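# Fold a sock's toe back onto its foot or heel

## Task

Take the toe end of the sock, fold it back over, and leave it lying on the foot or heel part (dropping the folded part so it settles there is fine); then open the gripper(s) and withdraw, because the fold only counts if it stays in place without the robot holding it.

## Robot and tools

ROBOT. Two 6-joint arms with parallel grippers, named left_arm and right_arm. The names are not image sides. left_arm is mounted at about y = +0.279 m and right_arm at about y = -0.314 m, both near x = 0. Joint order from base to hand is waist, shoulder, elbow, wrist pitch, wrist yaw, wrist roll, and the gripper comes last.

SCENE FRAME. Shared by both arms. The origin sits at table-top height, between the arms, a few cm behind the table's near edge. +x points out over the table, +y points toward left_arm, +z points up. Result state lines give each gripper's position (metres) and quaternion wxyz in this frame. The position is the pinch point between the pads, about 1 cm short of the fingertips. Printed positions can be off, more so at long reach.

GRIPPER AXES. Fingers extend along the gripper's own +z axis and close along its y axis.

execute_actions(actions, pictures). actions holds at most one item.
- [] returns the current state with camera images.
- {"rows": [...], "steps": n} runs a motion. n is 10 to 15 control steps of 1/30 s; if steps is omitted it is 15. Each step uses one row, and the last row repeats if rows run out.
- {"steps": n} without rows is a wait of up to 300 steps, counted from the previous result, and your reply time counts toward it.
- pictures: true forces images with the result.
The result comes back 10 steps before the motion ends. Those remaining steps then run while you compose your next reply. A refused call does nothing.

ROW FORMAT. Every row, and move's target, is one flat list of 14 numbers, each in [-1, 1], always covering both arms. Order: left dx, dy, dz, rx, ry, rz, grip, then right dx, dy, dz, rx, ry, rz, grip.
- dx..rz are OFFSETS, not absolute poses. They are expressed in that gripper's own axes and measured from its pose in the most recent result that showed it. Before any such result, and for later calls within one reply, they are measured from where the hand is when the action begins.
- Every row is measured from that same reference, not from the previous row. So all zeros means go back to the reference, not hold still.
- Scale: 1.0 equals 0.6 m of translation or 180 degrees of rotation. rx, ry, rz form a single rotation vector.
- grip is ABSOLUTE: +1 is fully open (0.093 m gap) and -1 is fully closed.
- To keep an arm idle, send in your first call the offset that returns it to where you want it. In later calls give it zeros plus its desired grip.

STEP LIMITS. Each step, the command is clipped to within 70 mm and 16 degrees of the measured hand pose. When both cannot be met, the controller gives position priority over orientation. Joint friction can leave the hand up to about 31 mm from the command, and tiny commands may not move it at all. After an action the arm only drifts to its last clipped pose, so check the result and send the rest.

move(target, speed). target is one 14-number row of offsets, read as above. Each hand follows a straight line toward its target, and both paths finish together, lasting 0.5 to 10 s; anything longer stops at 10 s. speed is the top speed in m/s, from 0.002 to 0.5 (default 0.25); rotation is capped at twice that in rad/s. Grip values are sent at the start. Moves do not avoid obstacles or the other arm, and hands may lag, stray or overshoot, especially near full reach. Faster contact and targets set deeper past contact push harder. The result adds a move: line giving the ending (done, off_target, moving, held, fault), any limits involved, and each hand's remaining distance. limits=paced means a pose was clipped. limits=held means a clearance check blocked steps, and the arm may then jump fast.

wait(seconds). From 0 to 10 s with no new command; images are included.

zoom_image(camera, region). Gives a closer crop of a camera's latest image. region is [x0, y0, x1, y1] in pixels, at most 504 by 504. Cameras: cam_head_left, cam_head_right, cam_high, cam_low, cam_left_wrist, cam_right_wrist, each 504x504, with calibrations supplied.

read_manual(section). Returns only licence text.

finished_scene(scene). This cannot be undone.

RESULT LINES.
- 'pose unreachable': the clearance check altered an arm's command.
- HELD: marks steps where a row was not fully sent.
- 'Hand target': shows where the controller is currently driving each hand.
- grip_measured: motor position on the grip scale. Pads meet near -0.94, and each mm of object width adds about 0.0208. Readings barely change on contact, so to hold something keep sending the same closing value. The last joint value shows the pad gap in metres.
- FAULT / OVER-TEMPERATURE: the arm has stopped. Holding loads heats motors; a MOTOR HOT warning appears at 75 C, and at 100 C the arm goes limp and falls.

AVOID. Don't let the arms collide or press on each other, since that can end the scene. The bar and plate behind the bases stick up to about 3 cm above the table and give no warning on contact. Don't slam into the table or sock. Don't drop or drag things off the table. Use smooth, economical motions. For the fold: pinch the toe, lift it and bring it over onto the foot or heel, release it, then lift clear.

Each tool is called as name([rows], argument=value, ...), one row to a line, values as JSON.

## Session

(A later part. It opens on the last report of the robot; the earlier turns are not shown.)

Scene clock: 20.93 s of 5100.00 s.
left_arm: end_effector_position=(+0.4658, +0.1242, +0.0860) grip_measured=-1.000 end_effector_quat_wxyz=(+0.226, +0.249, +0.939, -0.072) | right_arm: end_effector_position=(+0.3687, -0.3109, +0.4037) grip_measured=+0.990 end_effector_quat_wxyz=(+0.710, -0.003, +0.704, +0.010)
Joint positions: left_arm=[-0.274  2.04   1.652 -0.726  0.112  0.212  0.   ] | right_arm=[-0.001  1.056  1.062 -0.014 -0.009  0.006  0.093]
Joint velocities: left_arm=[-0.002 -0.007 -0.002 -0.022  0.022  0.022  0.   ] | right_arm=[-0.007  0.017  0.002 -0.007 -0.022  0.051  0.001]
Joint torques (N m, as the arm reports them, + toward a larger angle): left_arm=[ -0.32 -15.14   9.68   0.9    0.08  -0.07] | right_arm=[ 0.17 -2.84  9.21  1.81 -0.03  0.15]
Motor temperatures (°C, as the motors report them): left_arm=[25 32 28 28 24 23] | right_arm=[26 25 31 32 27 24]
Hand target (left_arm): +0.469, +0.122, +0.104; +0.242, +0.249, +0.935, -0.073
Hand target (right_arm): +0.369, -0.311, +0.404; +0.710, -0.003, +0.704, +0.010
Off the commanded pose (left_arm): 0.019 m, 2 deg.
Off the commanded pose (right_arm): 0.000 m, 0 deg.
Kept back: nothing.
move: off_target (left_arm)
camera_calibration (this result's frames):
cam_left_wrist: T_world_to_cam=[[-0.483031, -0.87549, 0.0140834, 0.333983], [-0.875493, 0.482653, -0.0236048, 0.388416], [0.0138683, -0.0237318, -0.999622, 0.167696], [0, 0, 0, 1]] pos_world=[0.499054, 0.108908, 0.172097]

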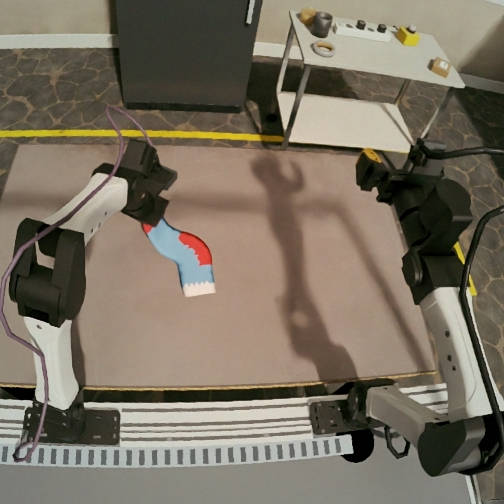

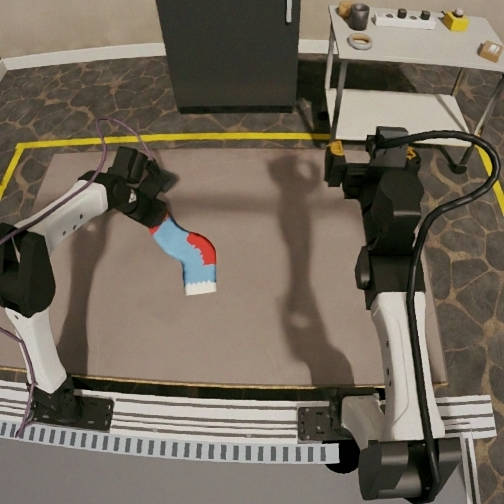

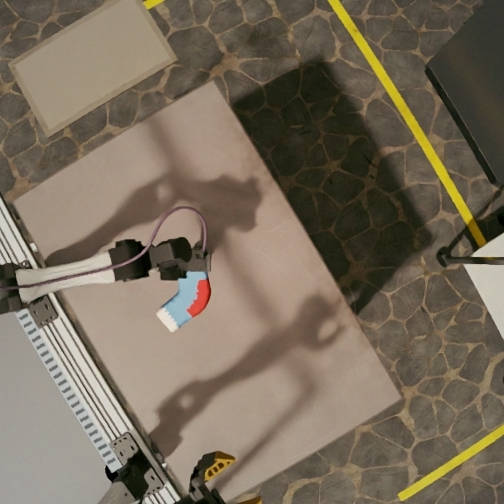

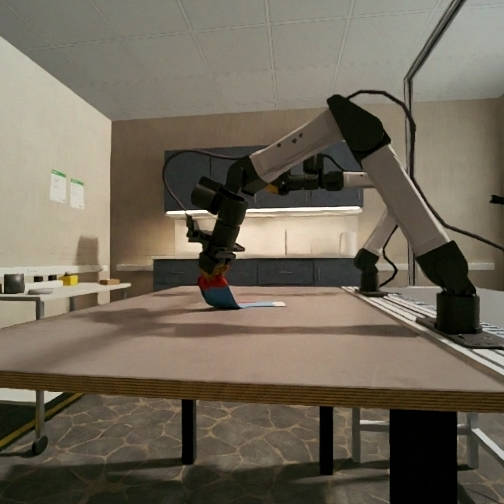

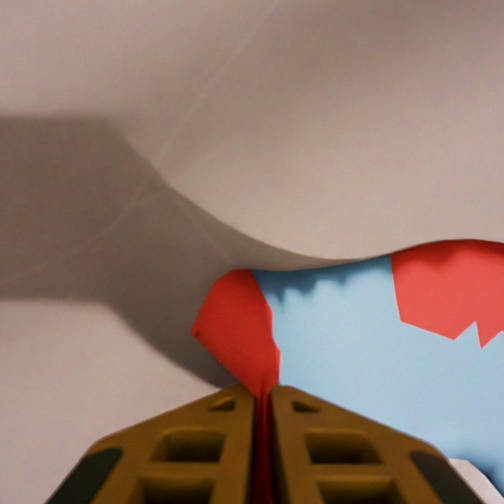

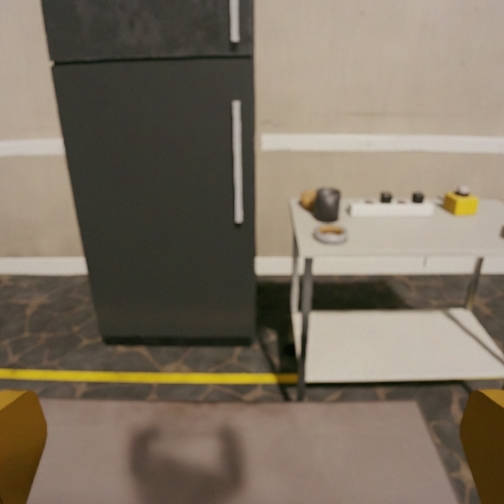

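move(target=[0.0, -0.17, 0.0, 0, 0, 0, -1.0, 0, 0, 0, 0, 0, 0, 1], speed=0.15)

Scene clock: 22.63 s of 5100.00 s.
left_arm: end_effector_position=(+0.4165, +0.0347, +0.0826) grip_measured=-1.000 end_effector_quat_wxyz=(+0.215, +0.253, +0.940, -0.071) | right_arm: end_effector_position=(+0.3687, -0.3109, +0.4037) grip_measured=+0.990 end_effector_quat_wxyz=(+0.710, -0.003, +0.704, +0.010)
Joint positions: left_arm=[-0.516  2.018  1.605 -0.71   0.009  0.001  0.   ] | right_arm=[-0.001  1.056  1.062 -0.014 -0.009  0.006  0.093]
Joint velocities: left_arm=[-0.012  0.002 -0.002  0.051 -0.051 -0.007  0.   ] | right_arm=[-0.002  0.012 -0.007 -0.007  0.051 -0.022 -0.002]
Joint torques (N m, as the arm reports them, + toward a larger angle): left_arm=[ -0.39 -15.43   5.62   1.16  -0.01  -0.13] | right_arm=[ 0.23 -2.92  9.19  1.83  0.01  0.14]
Motor temperatures (°C, as the motors report them): left_arm=[25 32 28 28 24 23] | right_arm=[26 25 31 32 27 24]
Hand target (left_arm): +0.415, +0.036, +0.088; +0.225, +0.248, +0.939, -0.072
Hand target (right_arm): +0.369, -0.311, +0.404; +0.710, -0.003, +0.704, +0.010
Off the commanded pose (left_arm): 0.006 m, 1 deg.
Off the commanded pose (right_arm): 0.000 m, 0 deg.
Kept back: nothing.
move: done
camera_calibration (this result's frames):
cam_left_wrist: T_world_to_cam=[[-0.490284, -0.871421, 0.0157455, 0.234646], [-0.871549, 0.490298, -0.00318994, 0.384834], [-0.0049402, -0.0152869, -0.999871, 0.170411], [0, 0, 0, 1]] pos_world=[0.451286, 0.0183976, 0.167922]

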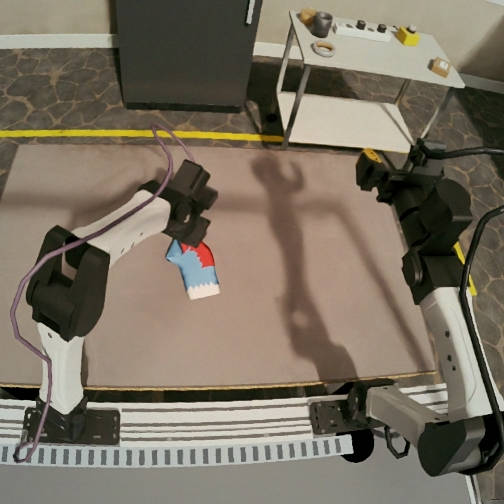

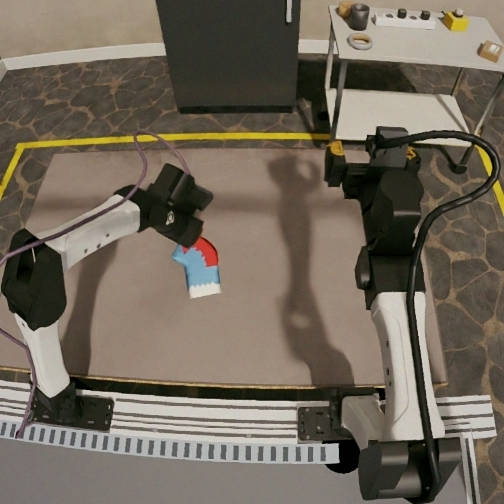

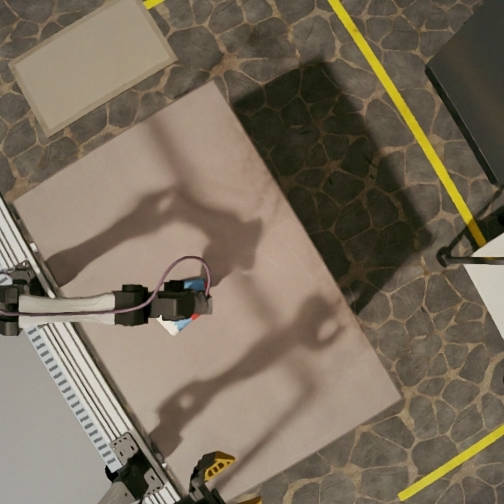

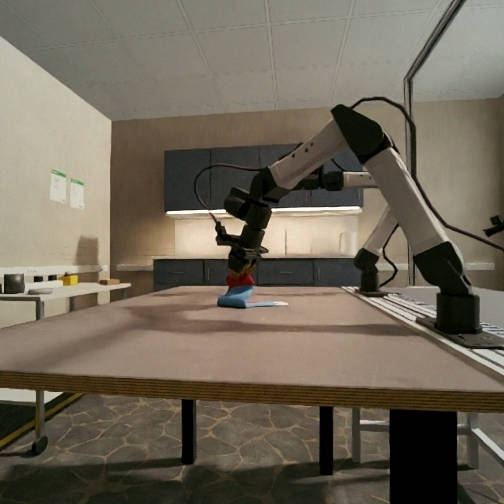

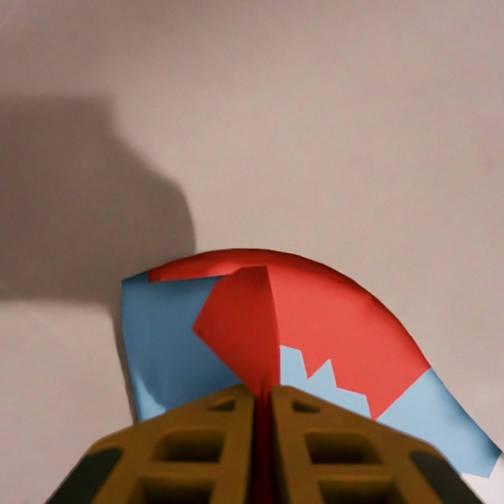

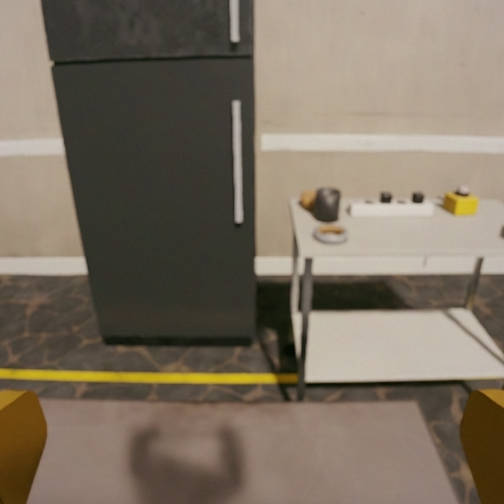

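move(target=[0.0367, -0.02, 0.0746, 0, 0, 0, -1.0, 0, 0, 0, 0, 0, 0, 1], speed=0.08)

Scene clock: 24.63 s of 5100.00 s.
left_arm: end_effector_position=(+0.4145, +0.0256, +0.0430) grip_measured=-1.000 end_effector_quat_wxyz=(+0.221, +0.251, +0.940, -0.073) | right_arm: end_effector_position=(+0.3687, -0.3109, +0.4037) grip_measured=+0.990 end_effector_quat_wxyz=(+0.710, -0.003, +0.704, +0.010)
Joint positions: left_arm=[-0.535  2.057  1.495 -0.549  0.001 -0.019  0.   ] | right_arm=[-0.001  1.056  1.062 -0.014 -0.009  0.006  0.093]
Joint velocities: left_arm=[-0.002  0.007  0.002 -0.066 -0.007 -0.066  0.   ] | right_arm=[-0.007 -0.002  0.002  0.051 -0.051 -0.037 -0.001]
Joint torques (N m, as the arm reports them, + toward a larger angle): left_arm=[ -0.98 -12.25   5.79   1.13  -0.04  -0.11] | right_arm=[ 0.11 -2.84  9.18  1.86 -0.03  0.12]
Motor temperatures (°C, as the motors report them): left_arm=[25 33 28 28 24 23] | right_arm=[26 25 32 32 27 24]
Hand target (left_arm): +0.410, +0.023, +0.033; +0.215, +0.253, +0.940, -0.071
Hand target (right_arm): +0.369, -0.311, +0.404; +0.710, -0.003, +0.704, +0.010
Off the commanded pose (left_arm): 0.011 m, 1 deg.
Off the commanded pose (right_arm): 0.000 m, 0 deg.
Kept back: nothing.
move: off_target (left_arm)
camera_calibration (this result's frames):
cam_left_wrist: T_world_to_cam=[[-0.488328, -0.87248, 0.017713, 0.225472], [-0.872651, 0.48813, -0.0144483, 0.388431], [0.00395961, -0.0225128, -0.999739, 0.127125], [0, 0, 0, 1]] pos_world=[0.448565, 0.00997745, 0.12871]

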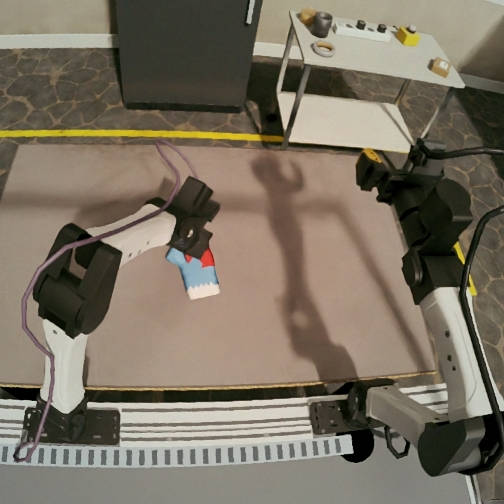

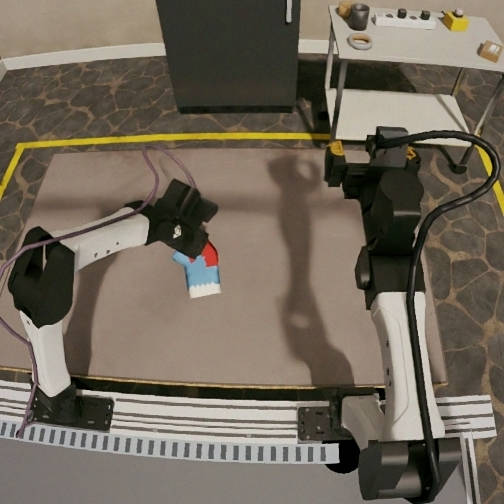

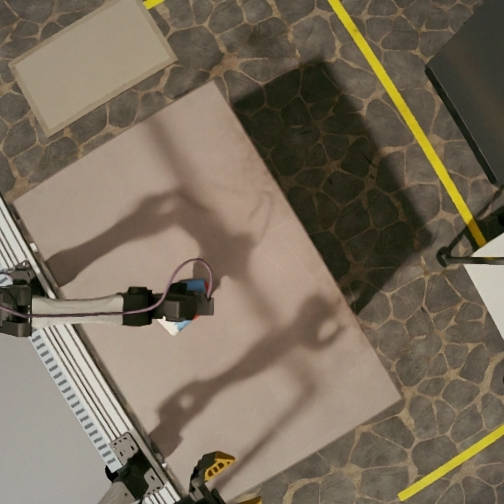

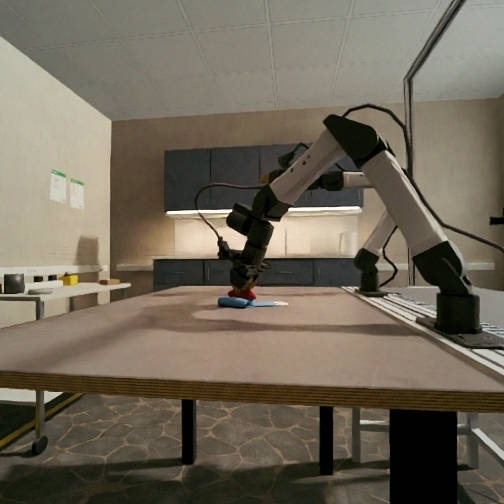

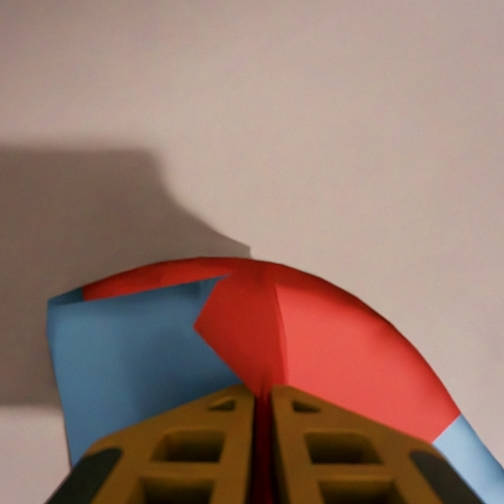

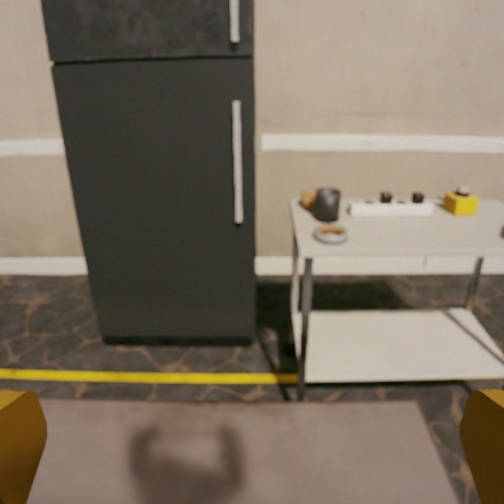

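move(target=[0.0, 0.0, 0.0, 0, 0, 0, 1.0, 0, 0, 0, 0, 0, 0, 1], speed=0.08)

move(target=[-0.12, 0.05, -0.2, 0, 0, 0, 1.0, 0, 0, 0, 0, 0, 0, 1], speed=0.2)

Scene clock: 25.93 s of 5100.00 s.
left_arm: end_effector_position=(+0.4148, +0.0255, +0.0431) grip_measured=+0.980 end_effector_quat_wxyz=(+0.221, +0.251, +0.939, -0.074) | right_arm: end_effector_position=(+0.3687, -0.3109, +0.4037) grip_measured=+0.990 end_effector_quat_wxyz=(+0.710, -0.003, +0.704, +0.010)
Joint positions: left_arm=[-0.535  2.057  1.495 -0.548  0.001 -0.019  0.092] | right_arm=[-0.001  1.056  1.062 -0.014 -0.009  0.006  0.093]
Joint velocities: left_arm=[ 0.012 -0.012 -0.007  0.022 -0.095  0.022  0.   ] | right_arm=[-0.012  0.007  0.007  0.022  0.007  0.022 -0.   ]
Joint torques (N m, as the arm reports them, + toward a larger angle): left_arm=[ -0.08 -13.27   7.39   1.     0.01  -0.04] | right_arm=[ 0.1  -2.74  9.08  1.82  0.    0.11]
Motor temperatures (°C, as the motors report them): left_arm=[25 33 28 28 24 23] | right_arm=[26 25 32 32 27 24]
Hand target (left_arm): +0.414, +0.026, +0.043; +0.221, +0.251, +0.940, -0.073
Hand target (right_arm): +0.369, -0.311, +0.404; +0.710, -0.003, +0.704, +0.010
Off the commanded pose (left_arm): 0.000 m, 0 deg.
Off the commanded pose (right_arm): 0.000 m, 0 deg.
Kept back: nothing.
move: done
camera_calibration (this result's frames):
cam_left_wrist: T_world_to_cam=[[-0.488328, -0.87248, 0.0177673, 0.225458], [-0.872645, 0.488095, -0.0159728, 0.388827], [0.00526383, -0.0233045, -0.999715, 0.126765], [0, 0, 0, 1]] pos_world=[0.448737, 0.00987758, 0.128934]

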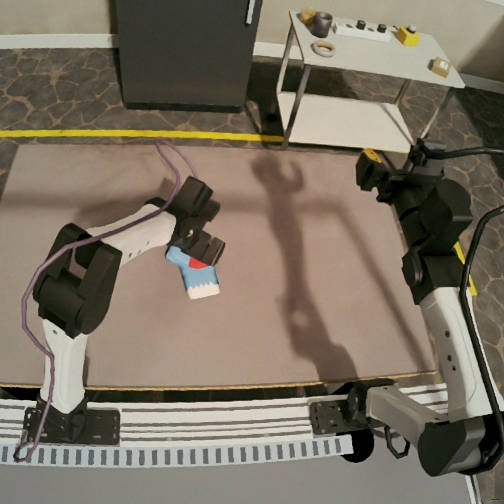

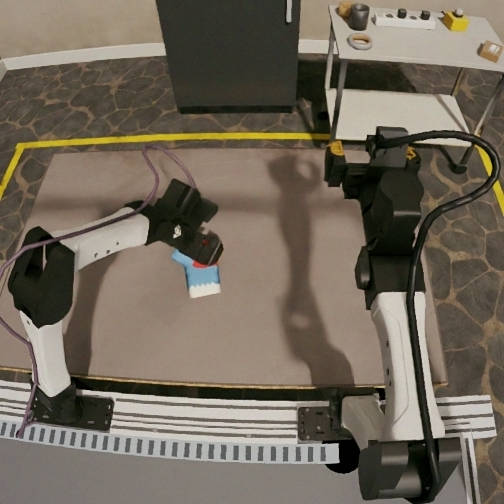

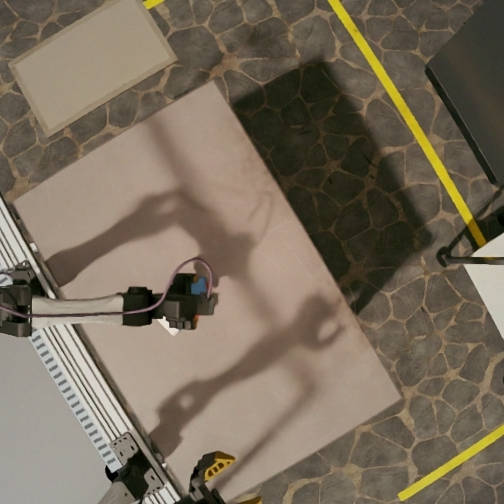

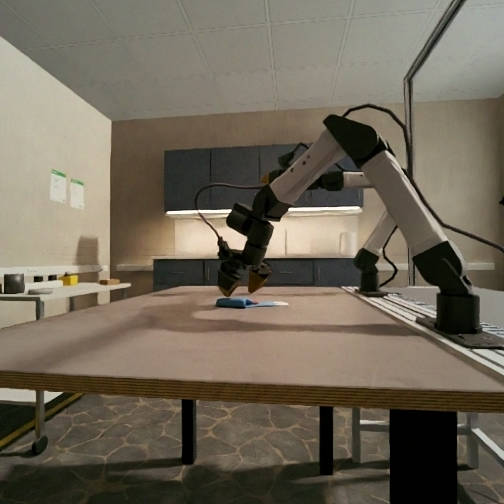

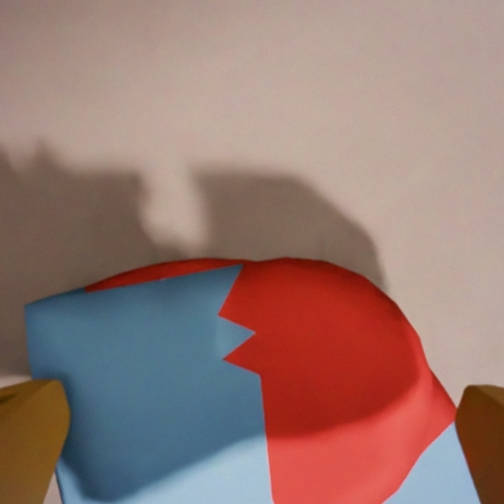

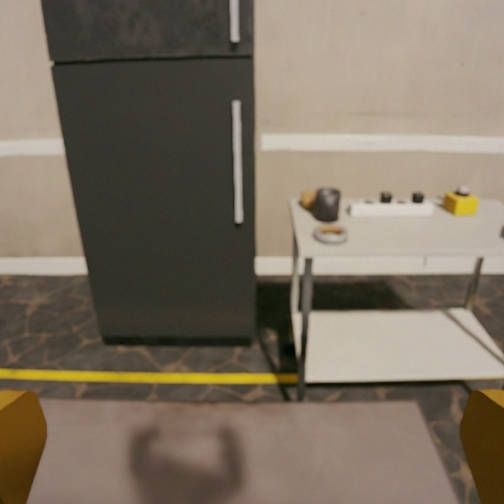

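Scene clock: 27.43 s of 5100.00 s.
left_arm: end_effector_position=(+0.4356, +0.0510, +0.1794) grip_measured=+0.980 end_effector_quat_wxyz=(+0.220, +0.249, +0.940, -0.071) | right_arm: end_effector_position=(+0.3687, -0.3109, +0.4037) grip_measured=+0.990 end_effector_quat_wxyz=(+0.710, -0.003, +0.704, +0.010)
Joint positions: left_arm=[-0.466  2.063  2.056 -1.106  0.026  0.039  0.092] | right_arm=[-0.001  1.056  1.062 -0.014 -0.009  0.006  0.093]
Joint velocities: left_arm=[-0.002 -0.017 -0.007 -0.081 -0.007 -0.007 -0.001] | right_arm=[ 0.002 -0.012  0.002  0.022  0.022 -0.051 -0.001]
Joint torques (N m, as the arm reports them, + toward a larger angle): left_arm=[  0.2  -12.25   9.65   0.97   0.1    0.02] | right_arm=[ 0.23 -2.86  9.31  1.84 -0.04  0.09]
Motor temperatures (°C, as the motors report them): left_arm=[25 34 28 28 24 23] | right_arm=[26 25 32 33 27 24]
Hand target (left_arm): +0.439, +0.050, +0.182; +0.222, +0.251, +0.939, -0.074
Hand target (right_arm): +0.369, -0.311, +0.404; +0.710, -0.003, +0.704, +0.010
Off the commanded pose (left_arm): 0.005 m, 0 deg.
Off the commanded pose (right_arm): 0.000 m, 0 deg.
Kept back: nothing.
move: done
camera_calibration (this result's frames):
cam_left_wrist: T_world_to_cam=[[-0.483574, -0.875181, 0.0146607, 0.254075], [-0.875294, 0.48342, -0.0128759, 0.397527], [0.00418141, -0.0190589, -0.99981, 0.263759], [0, 0, 0, 1]] pos_world=[0.469714, 0.0352153, 0.265103]

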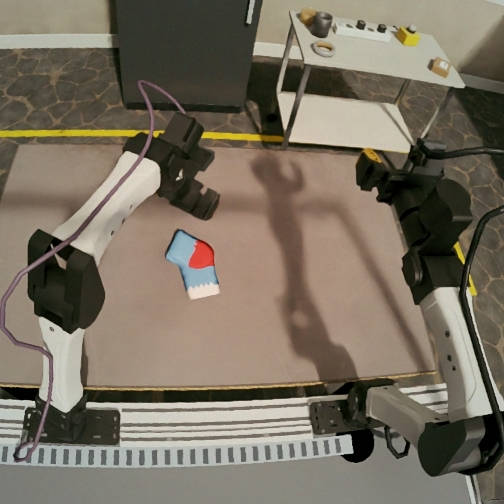

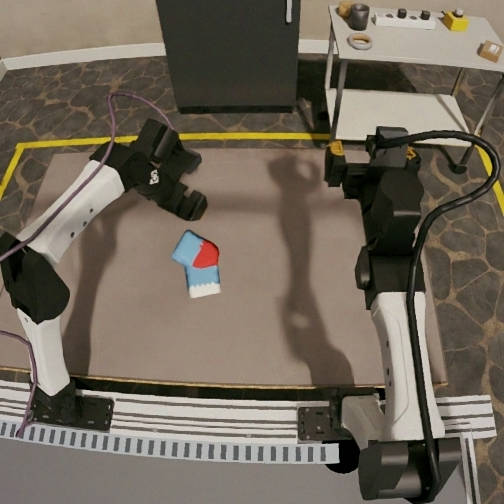

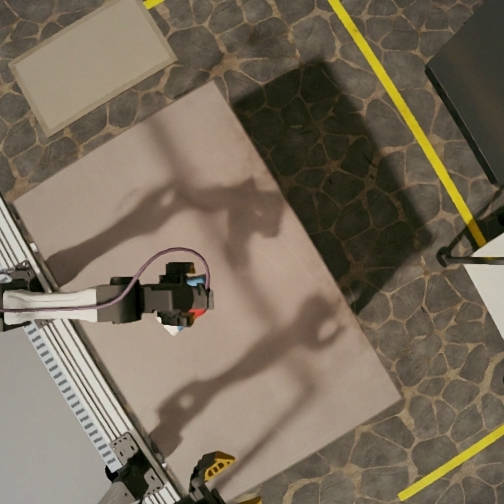

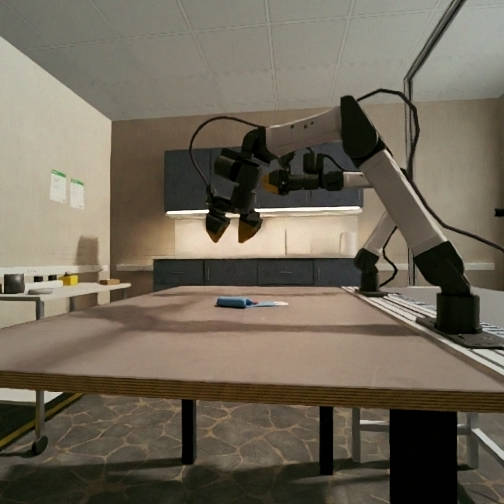

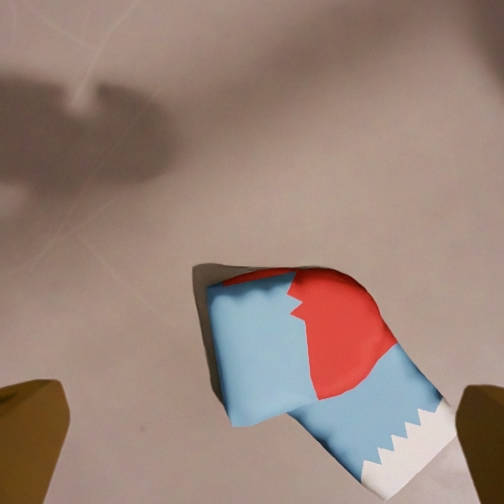

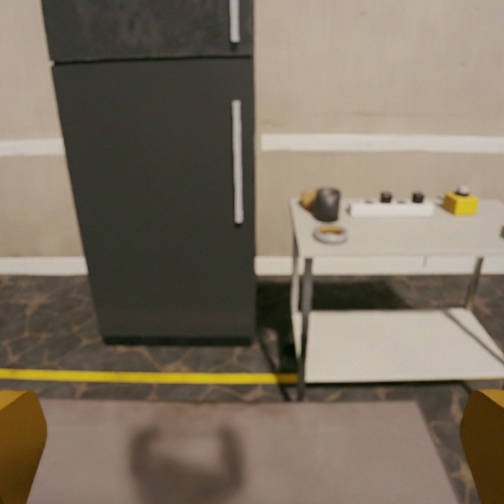

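The toe now lies on the heel, and the gripper is well clear of the sock, so I'm ending this scene.

finished_scene(scene=1)

The scene is finished: the task was done.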